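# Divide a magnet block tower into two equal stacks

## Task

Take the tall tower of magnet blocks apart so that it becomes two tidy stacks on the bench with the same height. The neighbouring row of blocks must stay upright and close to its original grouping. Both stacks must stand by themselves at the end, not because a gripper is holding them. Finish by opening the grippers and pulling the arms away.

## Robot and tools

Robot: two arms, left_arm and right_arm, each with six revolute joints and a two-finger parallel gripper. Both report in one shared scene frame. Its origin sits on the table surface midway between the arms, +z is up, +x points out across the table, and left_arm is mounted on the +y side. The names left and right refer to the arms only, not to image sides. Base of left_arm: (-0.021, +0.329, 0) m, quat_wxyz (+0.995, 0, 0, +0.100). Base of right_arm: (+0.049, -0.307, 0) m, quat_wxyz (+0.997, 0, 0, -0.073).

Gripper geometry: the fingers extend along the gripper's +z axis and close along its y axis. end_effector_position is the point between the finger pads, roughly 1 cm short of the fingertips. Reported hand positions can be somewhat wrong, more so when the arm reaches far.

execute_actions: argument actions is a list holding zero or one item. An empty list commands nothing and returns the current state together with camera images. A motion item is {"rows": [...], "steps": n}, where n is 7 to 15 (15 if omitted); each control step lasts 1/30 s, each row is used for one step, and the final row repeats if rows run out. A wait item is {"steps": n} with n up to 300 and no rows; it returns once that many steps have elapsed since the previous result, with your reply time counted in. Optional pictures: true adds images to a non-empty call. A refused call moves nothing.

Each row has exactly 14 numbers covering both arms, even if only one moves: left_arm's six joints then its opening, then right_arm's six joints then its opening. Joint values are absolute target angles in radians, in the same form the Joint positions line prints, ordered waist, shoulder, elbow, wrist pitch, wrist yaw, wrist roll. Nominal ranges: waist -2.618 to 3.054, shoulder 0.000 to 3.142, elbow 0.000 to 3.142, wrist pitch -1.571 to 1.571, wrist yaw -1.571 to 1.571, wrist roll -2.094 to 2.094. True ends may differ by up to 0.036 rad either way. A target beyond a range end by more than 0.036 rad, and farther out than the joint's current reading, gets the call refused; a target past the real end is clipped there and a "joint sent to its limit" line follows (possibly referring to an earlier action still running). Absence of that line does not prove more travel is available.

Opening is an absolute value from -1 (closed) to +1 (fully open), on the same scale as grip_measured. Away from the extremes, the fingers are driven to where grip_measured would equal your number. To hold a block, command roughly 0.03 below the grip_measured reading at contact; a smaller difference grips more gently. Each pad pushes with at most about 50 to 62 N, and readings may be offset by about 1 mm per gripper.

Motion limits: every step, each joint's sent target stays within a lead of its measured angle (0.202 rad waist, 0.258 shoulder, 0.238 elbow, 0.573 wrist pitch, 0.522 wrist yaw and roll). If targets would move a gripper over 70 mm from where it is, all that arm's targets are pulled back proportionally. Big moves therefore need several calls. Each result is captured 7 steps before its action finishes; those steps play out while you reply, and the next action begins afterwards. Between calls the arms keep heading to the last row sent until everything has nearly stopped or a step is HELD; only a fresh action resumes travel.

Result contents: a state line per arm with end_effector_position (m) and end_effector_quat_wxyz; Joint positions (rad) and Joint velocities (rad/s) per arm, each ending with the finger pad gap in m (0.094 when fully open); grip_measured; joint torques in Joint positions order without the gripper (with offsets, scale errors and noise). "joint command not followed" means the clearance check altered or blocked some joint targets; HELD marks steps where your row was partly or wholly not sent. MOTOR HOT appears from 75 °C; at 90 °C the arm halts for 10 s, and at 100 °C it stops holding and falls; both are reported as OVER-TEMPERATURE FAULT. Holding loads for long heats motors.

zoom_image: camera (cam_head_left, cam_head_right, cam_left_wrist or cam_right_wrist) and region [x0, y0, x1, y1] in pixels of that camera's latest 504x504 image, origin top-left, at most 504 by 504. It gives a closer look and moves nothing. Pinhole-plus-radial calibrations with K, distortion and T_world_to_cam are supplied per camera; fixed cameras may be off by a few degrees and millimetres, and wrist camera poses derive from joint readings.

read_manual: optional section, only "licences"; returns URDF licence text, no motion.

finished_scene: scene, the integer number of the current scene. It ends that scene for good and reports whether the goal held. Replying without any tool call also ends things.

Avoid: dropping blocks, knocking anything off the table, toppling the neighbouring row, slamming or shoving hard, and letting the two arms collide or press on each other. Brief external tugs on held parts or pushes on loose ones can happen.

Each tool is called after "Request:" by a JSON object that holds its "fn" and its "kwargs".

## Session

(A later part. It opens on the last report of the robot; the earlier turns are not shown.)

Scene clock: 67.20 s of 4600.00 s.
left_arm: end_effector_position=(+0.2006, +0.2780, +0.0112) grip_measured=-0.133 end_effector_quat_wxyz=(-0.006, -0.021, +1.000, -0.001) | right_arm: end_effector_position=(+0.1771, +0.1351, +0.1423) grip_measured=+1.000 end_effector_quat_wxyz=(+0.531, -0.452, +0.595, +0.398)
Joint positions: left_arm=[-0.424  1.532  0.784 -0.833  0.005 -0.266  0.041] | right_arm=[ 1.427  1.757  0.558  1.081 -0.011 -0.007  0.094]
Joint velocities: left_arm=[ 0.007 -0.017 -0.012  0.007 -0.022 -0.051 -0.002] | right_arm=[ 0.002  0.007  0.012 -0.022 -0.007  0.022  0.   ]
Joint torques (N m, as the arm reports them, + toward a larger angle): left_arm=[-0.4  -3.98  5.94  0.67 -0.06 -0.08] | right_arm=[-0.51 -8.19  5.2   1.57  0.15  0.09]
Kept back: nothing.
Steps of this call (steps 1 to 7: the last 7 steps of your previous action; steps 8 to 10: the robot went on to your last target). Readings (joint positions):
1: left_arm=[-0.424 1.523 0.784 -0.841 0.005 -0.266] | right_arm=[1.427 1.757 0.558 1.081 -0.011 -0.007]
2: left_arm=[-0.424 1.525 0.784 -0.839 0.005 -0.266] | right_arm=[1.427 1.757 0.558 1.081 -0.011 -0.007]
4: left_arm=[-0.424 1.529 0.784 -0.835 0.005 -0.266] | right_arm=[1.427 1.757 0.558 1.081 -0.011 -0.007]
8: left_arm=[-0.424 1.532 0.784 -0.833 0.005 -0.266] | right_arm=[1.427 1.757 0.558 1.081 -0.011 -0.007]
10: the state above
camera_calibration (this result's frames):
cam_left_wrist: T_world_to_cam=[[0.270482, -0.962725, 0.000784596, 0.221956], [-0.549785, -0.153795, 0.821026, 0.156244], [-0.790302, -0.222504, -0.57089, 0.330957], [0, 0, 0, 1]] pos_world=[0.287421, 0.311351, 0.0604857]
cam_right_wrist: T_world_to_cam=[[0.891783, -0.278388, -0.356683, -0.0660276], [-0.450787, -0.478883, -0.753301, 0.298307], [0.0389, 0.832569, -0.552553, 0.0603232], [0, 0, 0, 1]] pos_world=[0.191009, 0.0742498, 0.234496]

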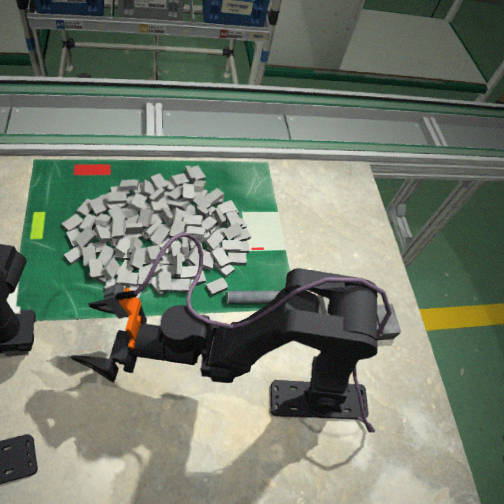

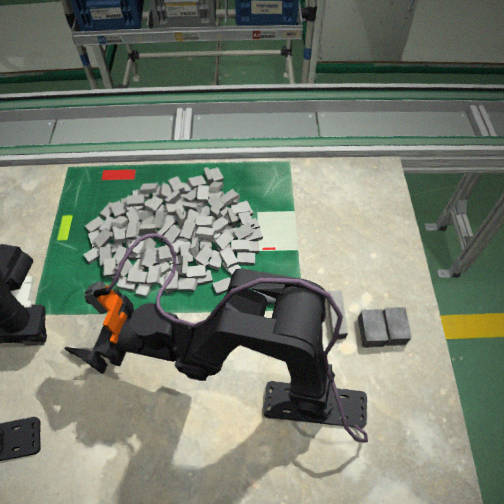

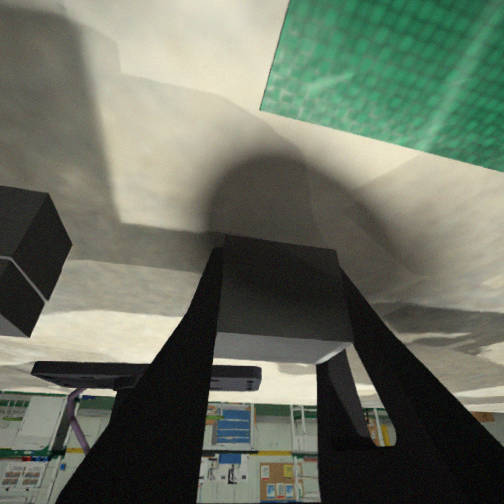

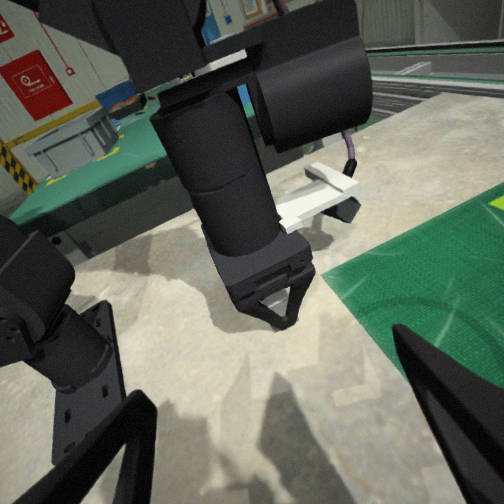

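Request:
{"fn": "execute_actions", "kwargs": {"actions": [{"rows": [
[-0.4290,1.533,0.783,-0.826,-0.002,-0.270,-0.17, 1.42,1.74,0.557,1.084,0,0,1],
[-0.4260,1.528,0.785,-0.830,-0.002,-0.268,-0.14, 1.42,1.74,0.557,1.084,0,0,1],
[-0.4240,1.524,0.795,-0.834,-0.002,-0.266,-0.10, 1.42,1.74,0.557,1.084,0,0,1],
[-0.4240,1.524,0.808,-0.840,-0.002,-0.266,-0.02, 1.42,1.74,0.557,1.084,0,0,1],
[-0.4240,1.524,0.8179,-0.8549,-0.002,-0.266,0.08, 1.42,1.74,0.557,1.084,0,0,1],
[-0.4240,1.524,0.8234,-0.8703,-0.002,-0.266,0.16, 1.42,1.74,0.557,1.084,0,0,1],
[-0.4240,1.524,0.8324,-0.8887,-0.002,-0.266,0.2, 1.42,1.74,0.557,1.084,0,0,1],
[-0.4240,1.524,0.8444,-0.9092,-0.002,-0.266,0.2, 1.42,1.74,0.557,1.084,0,0,1],
[-0.4240,1.524,0.8591,-0.9312,-0.002,-0.266,0.2, 1.42,1.74,0.557,1.084,0,0,1],
[-0.4240,1.524,0.8759,-0.9538,-0.002,-0.266,0.2, 1.42,1.74,0.557,1.084,0,0,1],
[-0.4240,1.524,0.8941,-0.9761,-0.002,-0.266,0.2, 1.42,1.74,0.557,1.084,0,0,1],
[-0.4240,1.524,0.9130,-0.9973,-0.002,-0.266,0.2, 1.42,1.74,0.557,1.084,0,0,1],
[-0.4220,1.524,0.9319,-1.0165,-0.002,-0.264,0.2, 1.42,1.74,0.557,1.084,0,0,1],
[-0.4190,1.524,0.9501,-1.0330,-0.002,-0.262,0.2, 1.42,1.74,0.557,1.084,0,0,1],
[-0.4160,1.524,0.9669,-1.0462,-0.002,-0.260,0.2, 1.42,1.74,0.557,1.084,0,0,1]
], "steps": 15}]}}

Request:
{"fn": "execute_actions", "kwargs": {"actions": [{"rows": [
[-0.4124,1.524,0.9816,-1.0556,-0.002,-0.2393,0.2, 1.42,1.74,0.557,1.084,0,0,1],
[-0.4047,1.524,0.9936,-1.0607,-0.002,-0.2140,0.2, 1.42,1.74,0.557,1.084,0,0,1],
[-0.3921,1.524,1.0026,-1.0615,-0.002,-0.1847,0.2, 1.42,1.74,0.557,1.084,0,0,1],
[-0.3748,1.524,1.0081,-1.0579,-0.001,-0.1520,0.2, 1.42,1.74,0.557,1.084,0,0,1],
[-0.3534,1.524,1.0100,-1.0500,0,-0.1168,0.2, 1.42,1.74,0.557,1.084,0,0,1],
[-0.3282,1.524,1.0100,-1.0500,0,-0.0800,0.2, 1.42,1.74,0.557,1.084,0,0,1],
[-0.3001,1.524,1.0100,-1.0500,0,-0.0424,0.2, 1.42,1.74,0.557,1.084,0,0,1],
[-0.2695,1.524,1.0050,-1.0470,0.001,-0.0050,0.2, 1.42,1.74,0.557,1.084,0,0,1],
[-0.2374,1.524,0.9980,-1.0430,0.002,0.0313,0.2, 1.42,1.74,0.557,1.084,0,0,1],
[-0.2045,1.524,0.9910,-1.0390,0.002,0.0655,0.2, 1.42,1.74,0.557,1.084,0,0,1],
[-0.1716,1.524,0.9840,-1.0350,0.002,0.0969,0.2, 1.42,1.74,0.557,1.084,0,0,1],
[-0.1395,1.524,0.9770,-1.0310,0.002,0.1248,0.2, 1.42,1.74,0.557,1.084,0,0,1],
[-0.1089,1.524,0.9710,-1.0270,0.002,0.1482,0.2, 1.42,1.74,0.557,1.084,0,0,1],
[-0.0808,1.524,0.9672,-1.0122,0.002,0.1668,0.2, 1.42,1.74,0.557,1.084,0,0,1],
[-0.0556,1.524,0.9620,-0.9951,0.002,0.1802,0.2, 1.42,1.74,0.557,1.084,0,0,1]
], "steps": 15}]}}

Request:
{"fn": "execute_actions", "kwargs": {"actions": [{"rows": [
[-0.0342,1.524,0.9536,-0.9751,0.002,0.1878,0.2, 1.42,1.74,0.557,1.084,0,0,1],
[-0.0169,1.524,0.9423,-0.9533,0.002,0.1895,0.2, 1.42,1.74,0.557,1.084,0,0,1],
[-0.0043,1.524,0.9284,-0.9302,0.002,0.1854,0.2, 1.42,1.74,0.557,1.084,0,0,1],
[0.0034,1.524,0.9127,-0.9069,0.002,0.1755,0.2, 1.42,1.74,0.557,1.084,0,0,1],
[0.0060,1.524,0.8955,-0.8843,0.002,0.160,0.2, 1.42,1.74,0.557,1.084,0,0,1],
[0.0060,1.524,0.8778,-0.8631,0.002,0.160,0.2, 1.42,1.74,0.557,1.084,0,0,1],
[0.0060,1.524,0.8600,-0.8443,0.002,0.160,0.2, 1.42,1.74,0.557,1.084,0,0,1],
[0.0060,1.524,0.8428,-0.8285,0.002,0.160,0.2, 1.42,1.74,0.557,1.084,0,0,1],
[0.0060,1.524,0.8271,-0.8164,0.002,0.160,0.2, 1.42,1.74,0.557,1.084,0,0,1],
[0.0060,1.524,0.8132,-0.8083,0.002,0.160,0.2, 1.42,1.74,0.557,1.084,0,0,1],
[0.0060,1.524,0.8019,-0.8047,0.002,0.160,0.2, 1.42,1.74,0.557,1.084,0,0,1],
[0.0060,1.524,0.7935,-0.8057,0.002,0.160,0.16, 1.42,1.74,0.557,1.084,0,0,1],
[0.0060,1.524,0.7883,-0.8112,0.002,0.160,0.11, 1.42,1.74,0.557,1.084,0,0,1],
[0.0060,1.524,0.7865,-0.8210,0.002,0.160,0.06, 1.42,1.74,0.557,1.084,0,0,1],
[0.0060,1.524,0.7865,-0.8210,0.002,0.160,0.02, 1.42,1.74,0.557,1.084,0,0,1]
], "steps": 15}]}}

Request:
{"fn": "execute_actions", "kwargs": {"actions": [{"rows": [
[0.0060,1.524,0.7865,-0.8210,0.002,0.160,-0.015, 1.42,1.74,0.557,1.084,0,0,1],
[0.0060,1.524,0.7865,-0.8210,0.002,0.160,-0.04, 1.42,1.74,0.557,1.084,0,0,1],
[0.0060,1.524,0.7865,-0.8210,0.002,0.160,-0.06, 1.42,1.74,0.557,1.084,0,0,1],
[0.0060,1.524,0.7865,-0.8210,0.002,0.160,-0.08, 1.42,1.74,0.557,1.084,0,0,1],
[0.0060,1.524,0.7865,-0.8210,0.002,0.160,-0.10, 1.42,1.74,0.557,1.084,0,0,1],
[0.0060,1.524,0.7865,-0.8210,0.002,0.160,-0.12, 1.42,1.74,0.557,1.084,0,0,1],
[0.0060,1.524,0.7865,-0.8210,0.002,0.160,-0.14, 1.42,1.74,0.557,1.084,0,0,1],
[0.0060,1.524,0.7865,-0.8210,0.002,0.160,-0.16, 1.42,1.74,0.557,1.084,0,0,1]
], "steps": 8}]}}

Request:
{"fn": "execute_actions", "kwargs": {"actions": [{"steps": 9}], "pictures": true}}

Scene clock: 77.17 s of 4600.00 s.
left_arm: end_effector_position=(+0.1983, +0.2785, +0.0139) grip_measured=+0.192 end_effector_quat_wxyz=(-0.013, -0.021, +1.000, +0.000) | right_arm: end_effector_position=(+0.1771, +0.1351, +0.1423) grip_measured=+1.000 end_effector_quat_wxyz=(+0.531, -0.452, +0.595, +0.398)
Joint positions: left_arm=[-0.424  1.532  0.796 -0.86   0.005 -0.266  0.056] | right_arm=[ 1.427  1.757  0.558  1.081 -0.011 -0.007  0.094]
Joint velocities: left_arm=[-0.002 -0.007  0.208 -0.403 -0.022 -0.022  0.009] | right_arm=[-0.012  0.002 -0.007  0.022 -0.037 -0.037  0.   ]
Joint torques (N m, as the arm reports them, + toward a larger angle): left_arm=[ 0.01 -4.98  9.17  0.46 -0.06  0.  ] | right_arm=[-0.49 -8.17  5.17  1.57  0.13  0.09]
Steps of this call (steps 1 to 30: the robot went on to your last target; steps 31 to 90: nothing new was sent; then 6.70 s passed at rest; steps 91 to 98: the first 8 steps of this action). Readings (joint positions):
91: left_arm=[-0.424 1.532 0.784 -0.833 0.005 -0.266] | right_arm=[1.427 1.757 0.558 1.081 -0.011 -0.007]
92: left_arm=[-0.424 1.532 0.784 -0.833 0.005 -0.266] | right_arm=[1.427 1.757 0.558 1.081 -0.011 -0.007]
94: left_arm=[-0.424 1.532 0.784 -0.833 0.005 -0.266] | right_arm=[1.427 1.757 0.558 1.081 -0.011 -0.007]
98: the state above

Scene clock: 77.67 s of 4600.00 s.
left_arm: end_effector_position=(+0.2271, +0.2959, +0.0575) grip_measured=+0.197 end_effector_quat_wxyz=(+0.000, +0.000, +1.000, -0.004) | right_arm: end_effector_position=(+0.1771, +0.1351, +0.1423) grip_measured=+1.000 end_effector_quat_wxyz=(+0.531, -0.452, +0.595, +0.398)
Joint positions: left_arm=[-0.329  1.532  0.984 -1.021  0.009 -0.129  0.056] | right_arm=[ 1.427  1.757  0.558  1.081 -0.011 -0.007  0.094]
Joint velocities: left_arm=[ 0.794 -0.012 -0.007 -0.081 -0.051  0.769 -0.   ] | right_arm=[-0.007 -0.002 -0.007 -0.022 -0.037 -0.007  0.   ]
Joint torques (N m, as the arm reports them, + toward a larger angle): left_arm=[ 1.1  -5.53  8.38  0.24 -0.11  0.02] | right_arm=[-0.5  -8.24  5.21  1.57  0.13  0.1 ]
Steps of this call (steps 1 to 7: the last 7 steps of your previous action; steps 8 to 15: the first 8 steps of this action). Readings (joint positions):
8: left_arm=[-0.424 1.532 0.927 -0.987 0.005 -0.263] | right_arm=[1.427 1.757 0.558 1.081 -0.011 -0.007]
9: left_arm=[-0.423 1.532 0.943 -0.998 0.005 -0.255] | right_arm=[1.427 1.757 0.558 1.081 -0.011 -0.007]
11: left_arm=[-0.410 1.532 0.969 -1.014 0.006 -0.227] | right_arm=[1.427 1.757 0.558 1.081 -0.011 -0.007]
15: the state above

Scene clock: 78.17 s of 4600.00 s.
left_arm: end_effector_position=(+0.2165, +0.3777, +0.0336) grip_measured=+0.197 end_effector_quat_wxyz=(+0.004, -0.028, +1.000, -0.000) | right_arm: end_effector_position=(+0.1772, +0.1350, +0.1423) grip_measured=+1.000 end_effector_quat_wxyz=(+0.531, -0.452, +0.595, +0.398)
Joint positions: left_arm=[ 0.001  1.532  0.883 -0.914  0.002  0.145  0.056] | right_arm=[ 1.427  1.757  0.558  1.081 -0.011 -0.007  0.094]
Joint velocities: left_arm=[-0.012  0.012 -0.535  0.388  0.007  0.007 -0.002] | right_arm=[ 0.002 -0.012  0.007  0.022  0.037 -0.022  0.   ]
Joint torques (N m, as the arm reports them, + toward a larger angle): left_arm=[ 0.35 -5.31  5.58  0.59  0.    0.06] | right_arm=[-0.52 -8.22  5.21  1.57  0.14  0.1 ]
Steps of this call (steps 1 to 7: the last 7 steps of your previous action; steps 8 to 15: the first 8 steps of this action). Readings (joint positions):
8: left_arm=[-0.077 1.532 0.979 -1.016 0.005 0.095] | right_arm=[1.427 1.757 0.558 1.081 -0.011 -0.007]
9: left_arm=[-0.053 1.532 0.972 -1.007 0.005 0.112] | right_arm=[1.427 1.757 0.558 1.081 -0.011 -0.007]
11: left_arm=[-0.018 1.532 0.950 -0.981 0.003 0.135] | right_arm=[1.427 1.757 0.558 1.081 -0.011 -0.007]
15: the state above

Scene clock: 78.43 s of 4600.00 s.
left_arm: end_effector_position=(+0.1985, +0.3740, +0.0134) grip_measured=+0.003 end_effector_quat_wxyz=(-0.013, -0.025, +1.000, -0.003) | right_arm: end_effector_position=(+0.1772, +0.1350, +0.1423) grip_measured=+1.000 end_effector_quat_wxyz=(+0.531, -0.452, +0.595, +0.398)
Joint positions: left_arm=[ 0.001  1.532  0.793 -0.859  0.002  0.152  0.047] | right_arm=[ 1.427  1.757  0.558  1.081 -0.011 -0.007  0.094]
Joint velocities: left_arm=[ 0.002  0.002 -0.022  0.022 -0.066 -0.007 -0.031] | right_arm=[-0.007 -0.012 -0.002 -0.022 -0.022 -0.007  0.   ]
Joint torques (N m, as the arm reports them, + toward a larger angle): left_arm=[ 0.38 -5.2   5.51  0.77  0.01  0.04] | right_arm=[-0.55 -8.17  5.23  1.57  0.13  0.1 ]
Steps of this call (steps 1 to 7: the last 7 steps of your previous action; step 8: the first step of this action). Readings (joint positions):
8: the state above

Scene clock: 78.73 s of 4600.00 s.
left_arm: end_effector_position=(+0.2005, +0.3746, +0.0133) grip_measured=-0.133 end_effector_quat_wxyz=(-0.009, -0.024, +1.000, -0.002) | right_arm: end_effector_position=(+0.1772, +0.1350, +0.1423) grip_measured=+1.000 end_effector_quat_wxyz=(+0.531, -0.452, +0.595, +0.398)
Joint positions: left_arm=[ 0.001  1.532  0.793 -0.85   0.001  0.153  0.041] | right_arm=[ 1.427  1.757  0.558  1.081 -0.011 -0.007  0.094]
Joint velocities: left_arm=[-0.007  0.012 -0.002 -0.022  0.022 -0.051 -0.   ] | right_arm=[-0.002  0.002 -0.012 -0.007 -0.022 -0.051  0.   ]
Joint torques (N m, as the arm reports them, + toward a larger angle): left_arm=[ 0.47 -5.21  5.38  0.71  0.03  0.08] | right_arm=[-0.51 -8.2   5.21  1.57  0.15  0.1 ]
Kept back: nothing.
Steps of this call (steps 1 to 7: the last 7 steps of your previous action; steps 8 to 9: the robot went on to your last target). Readings (joint positions):
1: left_arm=[0.001 1.532 0.793 -0.858 0.002 0.152] | right_arm=[1.427 1.757 0.558 1.081 -0.011 -0.007]
2: left_arm=[0.001 1.532 0.793 -0.856 0.002 0.153] | right_arm=[1.427 1.757 0.558 1.081 -0.011 -0.007]
4: left_arm=[0.001 1.532 0.793 -0.852 0.001 0.153] | right_arm=[1.427 1.757 0.558 1.081 -0.011 -0.007]
8: left_arm=[0.001 1.532 0.793 -0.850 0.001 0.153] | right_arm=[1.427 1.757 0.558 1.081 -0.011 -0.007]
9: the state above
camera_calibration (this result's frames):
cam_left_wrist: T_world_to_cam=[[0.275969, -0.961167, 0.000263422, 0.313314], [-0.542909, -0.155653, 0.82524, 0.168609], [-0.793152, -0.227883, -0.564782, 0.356032], [0, 0, 0, 1]] pos_world=[0.287463, 0.408525, 0.0618549]
cam_right_wrist: T_world_to_cam=[[0.891693, -0.27873, -0.356641, -0.0660349], [-0.450936, -0.478722, -0.753314, 0.298334], [0.0392392, 0.832547, -0.552562, 0.0602803], [0, 0, 0, 1]] pos_world=[0.191047, 0.074227, 0.234497]

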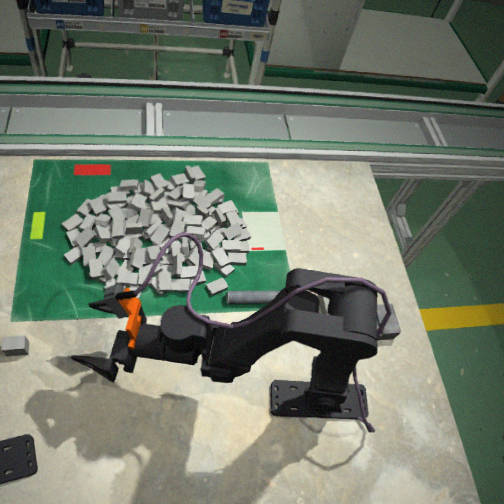

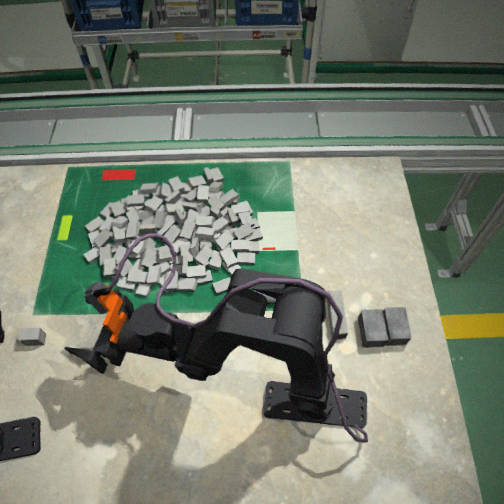

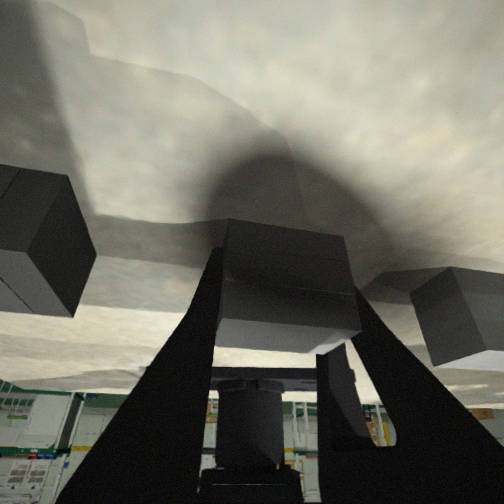

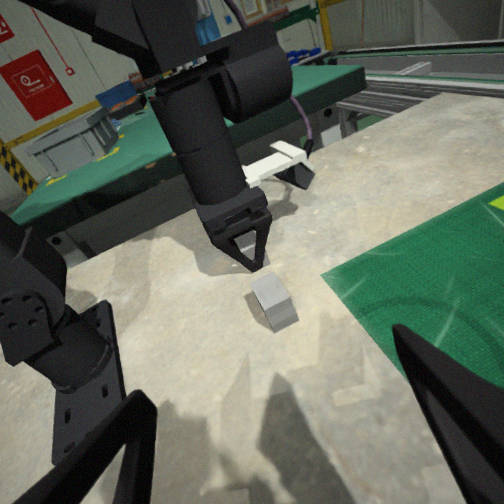

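Request:
{"fn": "execute_actions", "kwargs": {"actions": []}}

Scene clock: 80.50 s of 4600.00 s.
left_arm: end_effector_position=(+0.2005, +0.3746, +0.0133) grip_measured=-0.133 end_effector_quat_wxyz=(-0.009, -0.024, +1.000, -0.002) | right_arm: end_effector_position=(+0.1772, +0.1350, +0.1423) grip_measured=+1.000 end_effector_quat_wxyz=(+0.531, -0.452, +0.595, +0.398)
Joint positions: left_arm=[ 0.001  1.532  0.793 -0.85   0.001  0.153  0.041] | right_arm=[ 1.427  1.757  0.558  1.081 -0.011 -0.007  0.094]
Joint velocities: left_arm=[ 0.012 -0.002  0.002  0.007 -0.022 -0.022 -0.002] | right_arm=[-0.007 -0.002  0.002  0.007  0.037 -0.007  0.   ]
Joint torques (N m, as the arm reports them, + toward a larger angle): left_arm=[ 0.38 -5.1   5.41  0.72  0.02  0.07] | right_arm=[-0.52 -8.23  5.22  1.57  0.13  0.09]
Kept back: nothing.
Steps of this call (steps 1 to 15: the robot went on to your last target; steps 16 to 53: nothing new was sent). Readings (joint positions):
1: left_arm=[0.001 1.532 0.793 -0.850 0.001 0.153] | right_arm=[1.427 1.757 0.558 1.081 -0.011 -0.007]
2: left_arm=[0.001 1.532 0.793 -0.850 0.001 0.153] | right_arm=[1.427 1.757 0.558 1.081 -0.011 -0.007]
4: left_arm=[0.001 1.532 0.793 -0.850 0.001 0.153] | right_arm=[1.427 1.757 0.558 1.081 -0.011 -0.007]
8: left_arm=[0.001 1.532 0.793 -0.850 0.001 0.153] | right_arm=[1.427 1.757 0.558 1.081 -0.011 -0.007]
53: the state above
All arms were judged still, so your last target was given up. Only a new action makes them travel on or press farther. Fingers that are still opening or closing keep moving.
camera_calibration (this result's frames):
cam_left_wrist: T_world_to_cam=[[0.275969, -0.961167, 0.000263422, 0.313314], [-0.542909, -0.155653, 0.82524, 0.168609], [-0.793152, -0.227883, -0.564782, 0.356032], [0, 0, 0, 1]] pos_world=[0.287463, 0.408525, 0.0618549]
cam_right_wrist: T_world_to_cam=[[0.891693, -0.27873, -0.356641, -0.0660349], [-0.450936, -0.478722, -0.753314, 0.298334], [0.0392392, 0.832547, -0.552562, 0.0602803], [0, 0, 0, 1]] pos_world=[0.191047, 0.074227, 0.234497]

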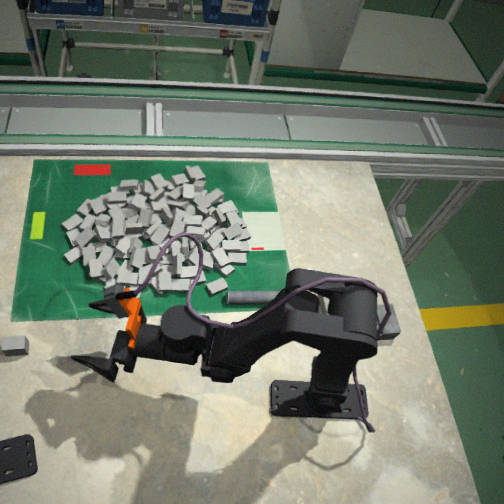

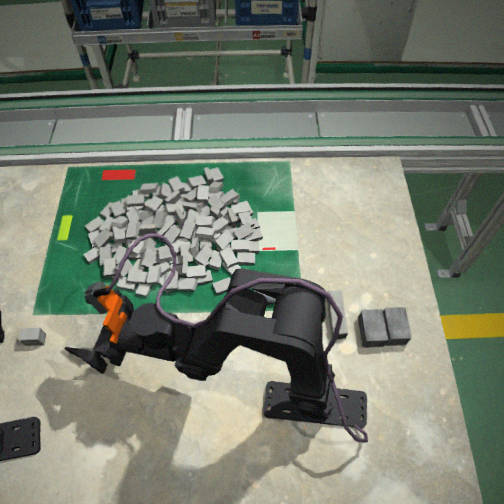

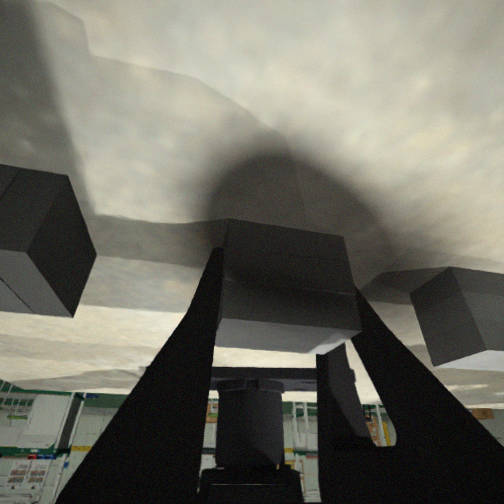

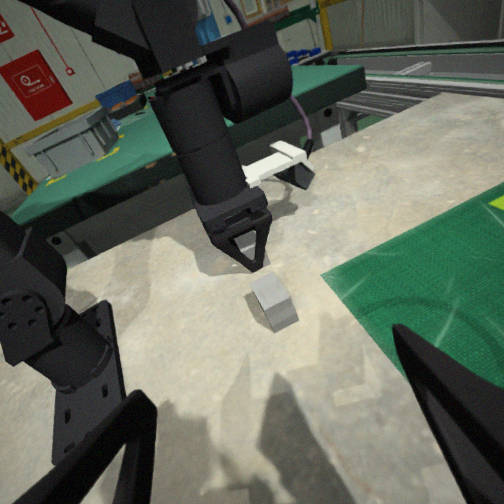

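Request:
{"fn": "zoom_image", "kwargs": {"camera": "cam_left_wrist", "region": [180, 190, 400, 380]}}

Request:
{"fn": "zoom_image", "kwargs": {"camera": "cam_right_wrist", "region": [190, 190, 330, 340]}}

Region (180, 190, 400, 380) of cam_left_wrist's 504x504 image, scaled by 2.291, with more detail than that image has; it fills the top 435 rows of this view, and the rest is white.

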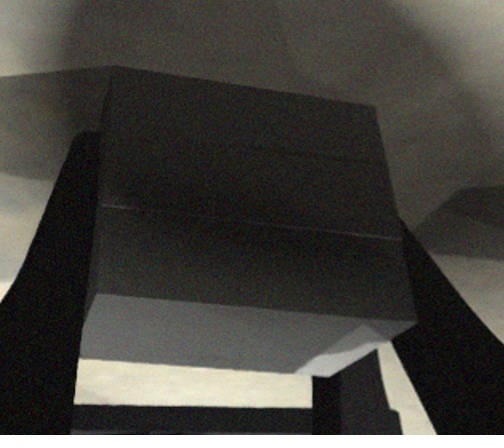

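Region (190, 190, 330, 340) of cam_right_wrist's 504x504 image, scaled by 3.360, with more detail than that image has; it fills the left 470 columns of this view, and the rest is white.

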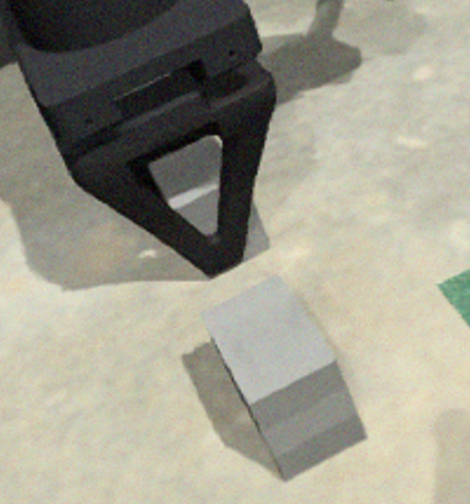

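Request:
{"fn": "zoom_image", "kwargs": {"camera": "cam_left_wrist", "region": [300, 220, 390, 350]}}

Request:
{"fn": "zoom_image", "kwargs": {"camera": "cam_right_wrist", "region": [225, 220, 285, 285]}}

Region (300, 220, 390, 350) of cam_left_wrist's 504x504 image, scaled by 3.877, with more detail than that image has; it fills the left 349 columns of this view, and the rest is white.

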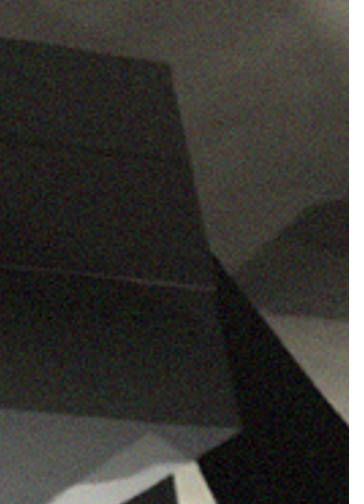

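Region (225, 220, 285, 285) of cam_right_wrist's 504x504 image, scaled by 7.754, with more detail than that image has; it fills the left 465 columns of this view, and the rest is white.

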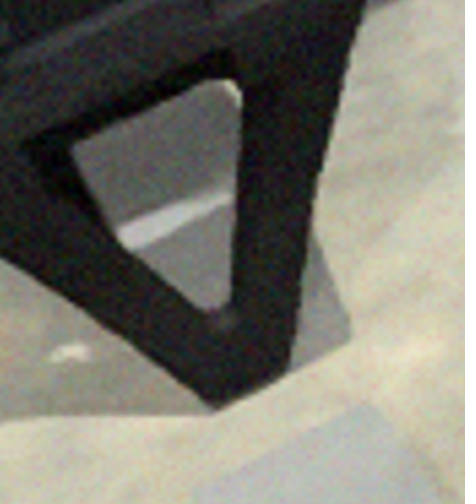

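Request:
{"fn": "execute_actions", "kwargs": {"actions": [{"rows":[
[0.004,1.524,0.7865,-0.8467,0.002,0.158,-0.16,1.42,1.74,0.557,1.0830,0,0,1],
[0.004,1.524,0.7865,-0.8518,0.002,0.158,-0.10,1.42,1.74,0.557,1.0799,0,0,1],
[0.004,1.524,0.795,-0.8602,0.002,0.158,0.02,1.42,1.74,0.557,1.0748,0,0,1],
[0.004,1.5219,0.8008,-0.8719,0.002,0.158,0.15,1.42,1.7381,0.5561,1.0678,0,0,1],
[0.004,1.5156,0.8031,-0.8865,0.002,0.158,0.27,1.42,1.7326,0.5535,1.0590,0,0,1],
[0.004,1.5052,0.8069,-0.9041,0.002,0.158,0.35,1.42,1.7234,0.5493,1.0484,0,0,1],
[0.004,1.4908,0.8122,-0.9242,0.002,0.158,0.35,1.42,1.7108,0.5433,1.0363,0,0,1],
[0.004,1.4727,0.8189,-0.9467,0.002,0.158,0.35,1.42,1.6948,0.5359,1.0228,0,0,1],
[0.004,1.4510,0.8269,-0.9713,0.002,0.158,0.35,1.42,1.6757,0.5269,1.0080,0,0,1],
[0.004,1.4261,0.8361,-0.9975,0.002,0.158,0.35,1.42,1.6537,0.5167,0.9922,0,0,1],
[0.004,1.3983,0.8463,-1.0251,0.002,0.158,0.35,1.42,1.6292,0.5052,0.9756,0,0,1],
[0.004,1.3680,0.8575,-1.0537,0.002,0.158,0.35,1.42,1.6025,0.4928,0.9584,0,0,1],
[0.004,1.3356,0.8695,-1.0828,0.002,0.158,0.35,1.42,1.5739,0.4794,0.9408,0,0,1],
[0.004,1.3015,0.8820,-1.1122,0.002,0.158,0.35,1.42,1.5439,0.4654,0.9232,0,0,1],
[0.004,1.2662,0.8950,-1.1413,0.002,0.158,0.35,1.42,1.5128,0.4508,0.9056,0,0,1]
],"steps":15}]}}

Request:
{"fn": "execute_actions", "kwargs": {"actions": [{"rows":[
[0.004,1.2301,0.9083,-1.1699,0.002,0.158,0.35,1.42,1.4810,0.4360,0.8884,0,0,1],
[0.004,1.1939,0.9217,-1.1975,0.002,0.158,0.35,1.42,1.4490,0.4210,0.8718,0,0,1],
[0.004,1.1578,0.9350,-1.2238,0.002,0.158,0.35,1.42,1.4172,0.4062,0.8560,0,0,1],
[0.004,1.1225,0.9480,-1.2483,0.002,0.158,0.35,1.42,1.3861,0.3916,0.8412,0,0,1],
[0.004,1.0884,0.9605,-1.2708,0.002,0.158,0.35,1.42,1.3561,0.3776,0.8277,0,0,1],
[0.004,1.0560,0.9725,-1.2909,0.002,0.158,0.35,1.42,1.3275,0.3643,0.8156,0,0,1],
[0.004,1.0257,0.9837,-1.3085,0.002,0.158,0.35,1.42,1.3008,0.3518,0.8050,0,0,1],
[0.004,0.9979,0.9939,-1.3231,0.002,0.158,0.35,1.42,1.2763,0.3403,0.7962,0,0,1],
[0.004,0.9730,1.0031,-1.3348,0.002,0.158,0.35,1.42,1.2543,0.3301,0.7892,0,0,1],
[0.004,0.9513,1.0111,-1.3432,0.002,0.158,0.35,1.42,1.2352,0.3211,0.7841,0,0,1],
[0.004,0.9332,1.0178,-1.3483,0.002,0.158,0.35,1.42,1.2192,0.3137,0.7810,0,0,1],
[0.004,0.9188,1.0231,-1.35,0.002,0.158,0.35,1.42,1.2066,0.3077,0.78,0,0,1],
[0.004,0.9084,1.0269,-1.35,0.002,0.158,0.35,1.42,1.1974,0.3035,0.78,0,0,1],
[0.004,0.9021,1.0292,-1.35,0.002,0.158,0.35,1.42,1.1919,0.3009,0.78,0,0,1],
[0.004,0.90,1.03,-1.35,0.002,0.158,0.35,1.42,1.19,0.30,0.78,0,0,1]
],"steps":15}]}}

Request:
{"fn": "execute_actions", "kwargs": {"actions": [{"steps":14}], "pictures": true}}

Scene clock: 86.63 s of 4600.00 s.
left_arm: end_effector_position=(+0.1937, +0.3732, +0.0153) grip_measured=+0.345 end_effector_quat_wxyz=(-0.020, -0.024, +0.999, -0.004) | right_arm: end_effector_position=(+0.1769, +0.1341, +0.1434) grip_measured=+1.000 end_effector_quat_wxyz=(+0.530, -0.453, +0.597, +0.397)
Joint positions: left_arm=[ 0.001  1.524  0.793 -0.882  0.001  0.153  0.063] | right_arm=[ 1.427  1.743  0.558  1.06  -0.011 -0.007  0.094]
Joint velocities: left_arm=[ 0.017 -0.266 -0.007 -0.374  0.022 -0.007  0.003] | right_arm=[-0.007 -0.252  0.007 -0.33  -0.051 -0.022  0.   ]
Joint torques (N m, as the arm reports them, + toward a larger angle): left_arm=[ 0.32 -7.03  8.21  0.26  0.04  0.07] | right_arm=[-0.54 -9.09  3.38  1.59  0.13  0.11]
Steps of this call (steps 1 to 90: nothing new was sent; then 2.87 s passed at rest; steps 91 to 98: the first 8 steps of this action). Readings (joint positions):
91: left_arm=[0.001 1.532 0.793 -0.850 0.001 0.153] | right_arm=[1.427 1.757 0.558 1.081 -0.011 -0.007]
92: left_arm=[0.001 1.532 0.793 -0.851 0.001 0.153] | right_arm=[1.427 1.757 0.558 1.081 -0.011 -0.007]
94: left_arm=[0.001 1.532 0.793 -0.852 0.001 0.153] | right_arm=[1.427 1.757 0.558 1.081 -0.011 -0.007]
98: the state above

Scene clock: 87.13 s of 4600.00 s.
left_arm: end_effector_position=(+0.1751, +0.3694, +0.1404) grip_measured=+0.347 end_effector_quat_wxyz=(+0.118, -0.024, +0.992, +0.021) | right_arm: end_effector_position=(+0.1588, +0.0732, +0.1870) grip_measured=+1.000 end_effector_quat_wxyz=(+0.540, -0.446, +0.588, +0.404)
Joint positions: left_arm=[ 0.001  1.062  0.951 -1.22   0.001  0.153  0.063] | right_arm=[ 1.427  1.336  0.377  0.868 -0.011 -0.007  0.094]
Joint velocities: left_arm=[ 0.007 -0.901  0.315 -0.667 -0.022 -0.007 -0.   ] | right_arm=[ 0.007 -0.789 -0.379 -0.374  0.022  0.007  0.   ]
Joint torques (N m, as the arm reports them, + toward a larger angle): left_arm=[ 0.28 -2.06  9.29  0.83  0.03  0.06] | right_arm=[-0.5  -5.18  5.22  1.37  0.14  0.1 ]
Steps of this call (steps 1 to 7: the last 7 steps of your previous action; steps 8 to 15: the first 8 steps of this action). Readings (joint positions):
8: left_arm=[0.001 1.314 0.854 -1.056 0.001 0.153] | right_arm=[1.427 1.551 0.477 0.965 -0.011 -0.007]
9: left_arm=[0.001 1.277 0.869 -1.080 0.001 0.153] | right_arm=[1.427 1.520 0.463 0.951 -0.011 -0.007]
11: left_arm=[0.001 1.202 0.899 -1.127 0.001 0.153] | right_arm=[1.427 1.455 0.433 0.921 -0.011 -0.007]
15: the state above

Scene clock: 87.60 s of 4600.00 s.
left_arm: end_effector_position=(+0.1502, +0.3643, +0.1737) grip_measured=+0.347 end_effector_quat_wxyz=(+0.157, -0.024, +0.987, +0.028) | right_arm: end_effector_position=(+0.1527, +0.0528, +0.1885) grip_measured=+1.000 end_effector_quat_wxyz=(+0.538, -0.447, +0.589, +0.403)
Joint positions: left_arm=[ 0.001  0.912  1.004 -1.342  0.001  0.153  0.063] | right_arm=[ 1.427  1.212  0.317  0.8   -0.011 -0.007  0.094]
Joint velocities: left_arm=[-0.002 -0.022 -0.012  0.037 -0.007 -0.022  0.001] | right_arm=[-0.002 -0.012  0.002  0.022  0.037 -0.007  0.   ]
Joint torques (N m, as the arm reports them, + toward a larger angle): left_arm=[ 0.29 -0.99  9.28  1.1   0.02  0.05] | right_arm=[-0.53 -4.95  5.33  1.4   0.13  0.1 ]
Kept back: nothing.
Steps of this call (steps 1 to 7: the last 7 steps of your previous action; steps 8 to 14: the robot went on to your last target). Readings (joint positions):
1: left_arm=[0.001 1.032 0.962 -1.240 0.001 0.153] | right_arm=[1.427 1.310 0.365 0.857 -0.011 -0.007]
2: left_arm=[0.001 1.004 0.972 -1.259 0.001 0.153] | right_arm=[1.427 1.287 0.354 0.846 -0.011 -0.007]
4: left_arm=[0.001 0.959 0.988 -1.291 0.001 0.153] | right_arm=[1.427 1.249 0.336 0.829 -0.011 -0.007]
8: left_arm=[0.001 0.914 1.004 -1.326 0.001 0.153] | right_arm=[1.427 1.213 0.318 0.812 -0.011 -0.007]
14: the state above
camera_calibration (this result's frames):
cam_left_wrist: T_world_to_cam=[[0.271505, -0.962077, 0.0263142, 0.313761], [-0.780698, -0.204164, 0.590616, 0.101474], [-0.562846, -0.180899, -0.806523, 0.394756], [0, 0, 0, 1]] pos_world=[0.21622, 0.393991, 0.250191]
cam_right_wrist: T_world_to_cam=[[0.894021, -0.270903, -0.356845, -0.0513908], [-0.445978, -0.462049, -0.76656, 0.283598], [0.0427839, 0.844466, -0.533898, 0.150595], [0, 0, 0, 1]] pos_world=[0.16598, -0.0100586, 0.279459]

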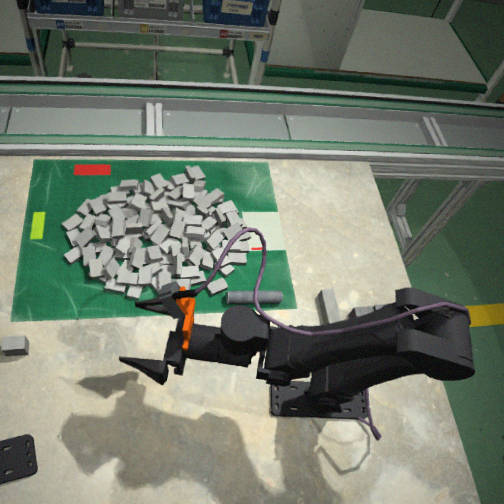

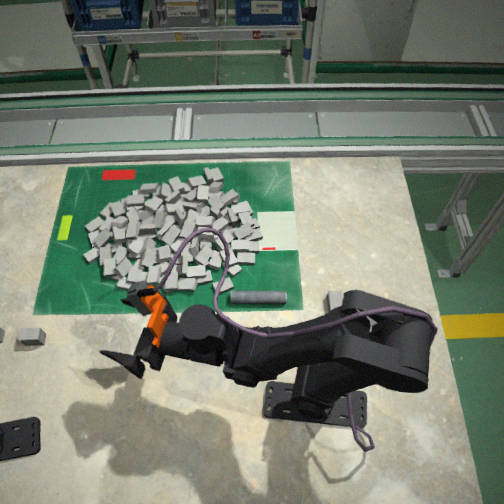

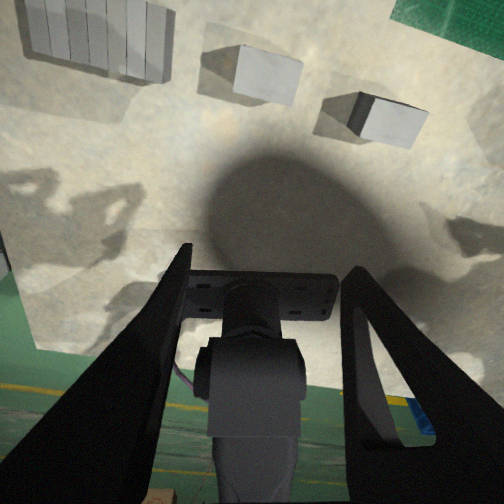

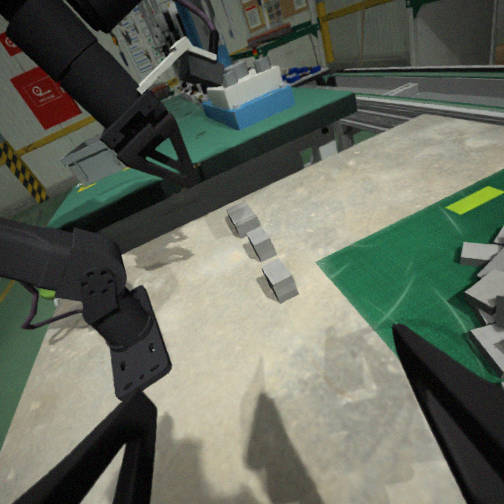

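Request:
{"fn": "zoom_image", "kwargs": {"camera": "cam_right_wrist", "region": [215, 195, 315, 310]}}

Request:
{"fn": "zoom_image", "kwargs": {"camera": "cam_left_wrist", "region": [0, 0, 450, 170]}}

Region (215, 195, 315, 310) of cam_right_wrist's 504x504 image, scaled by 4.383, with more detail than that image has; it fills the left 438 columns of this view, and the rest is white.

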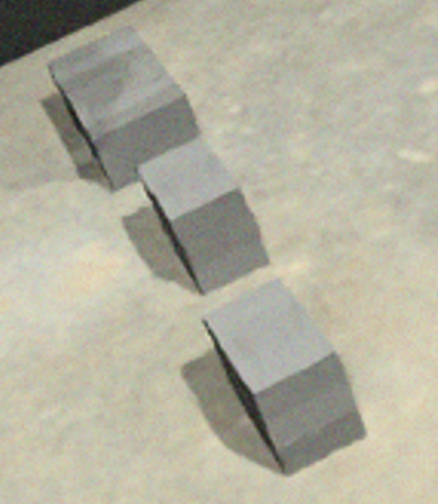

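Region (0, 0, 450, 170) of cam_left_wrist's 504x504 image, scaled by 1.120, with more detail than that image has; it fills the top 190 rows of this view, and the rest is white.

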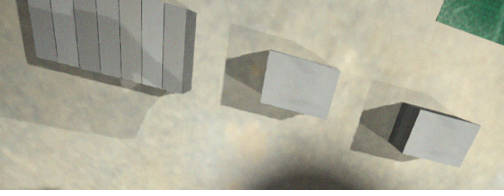

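Both stacks are neat, three blocks each, and the row is intact. The arms are clear.

Request:
{"fn": "finished_scene", "kwargs": {"scene": 1}}

The scene is finished: the task was done.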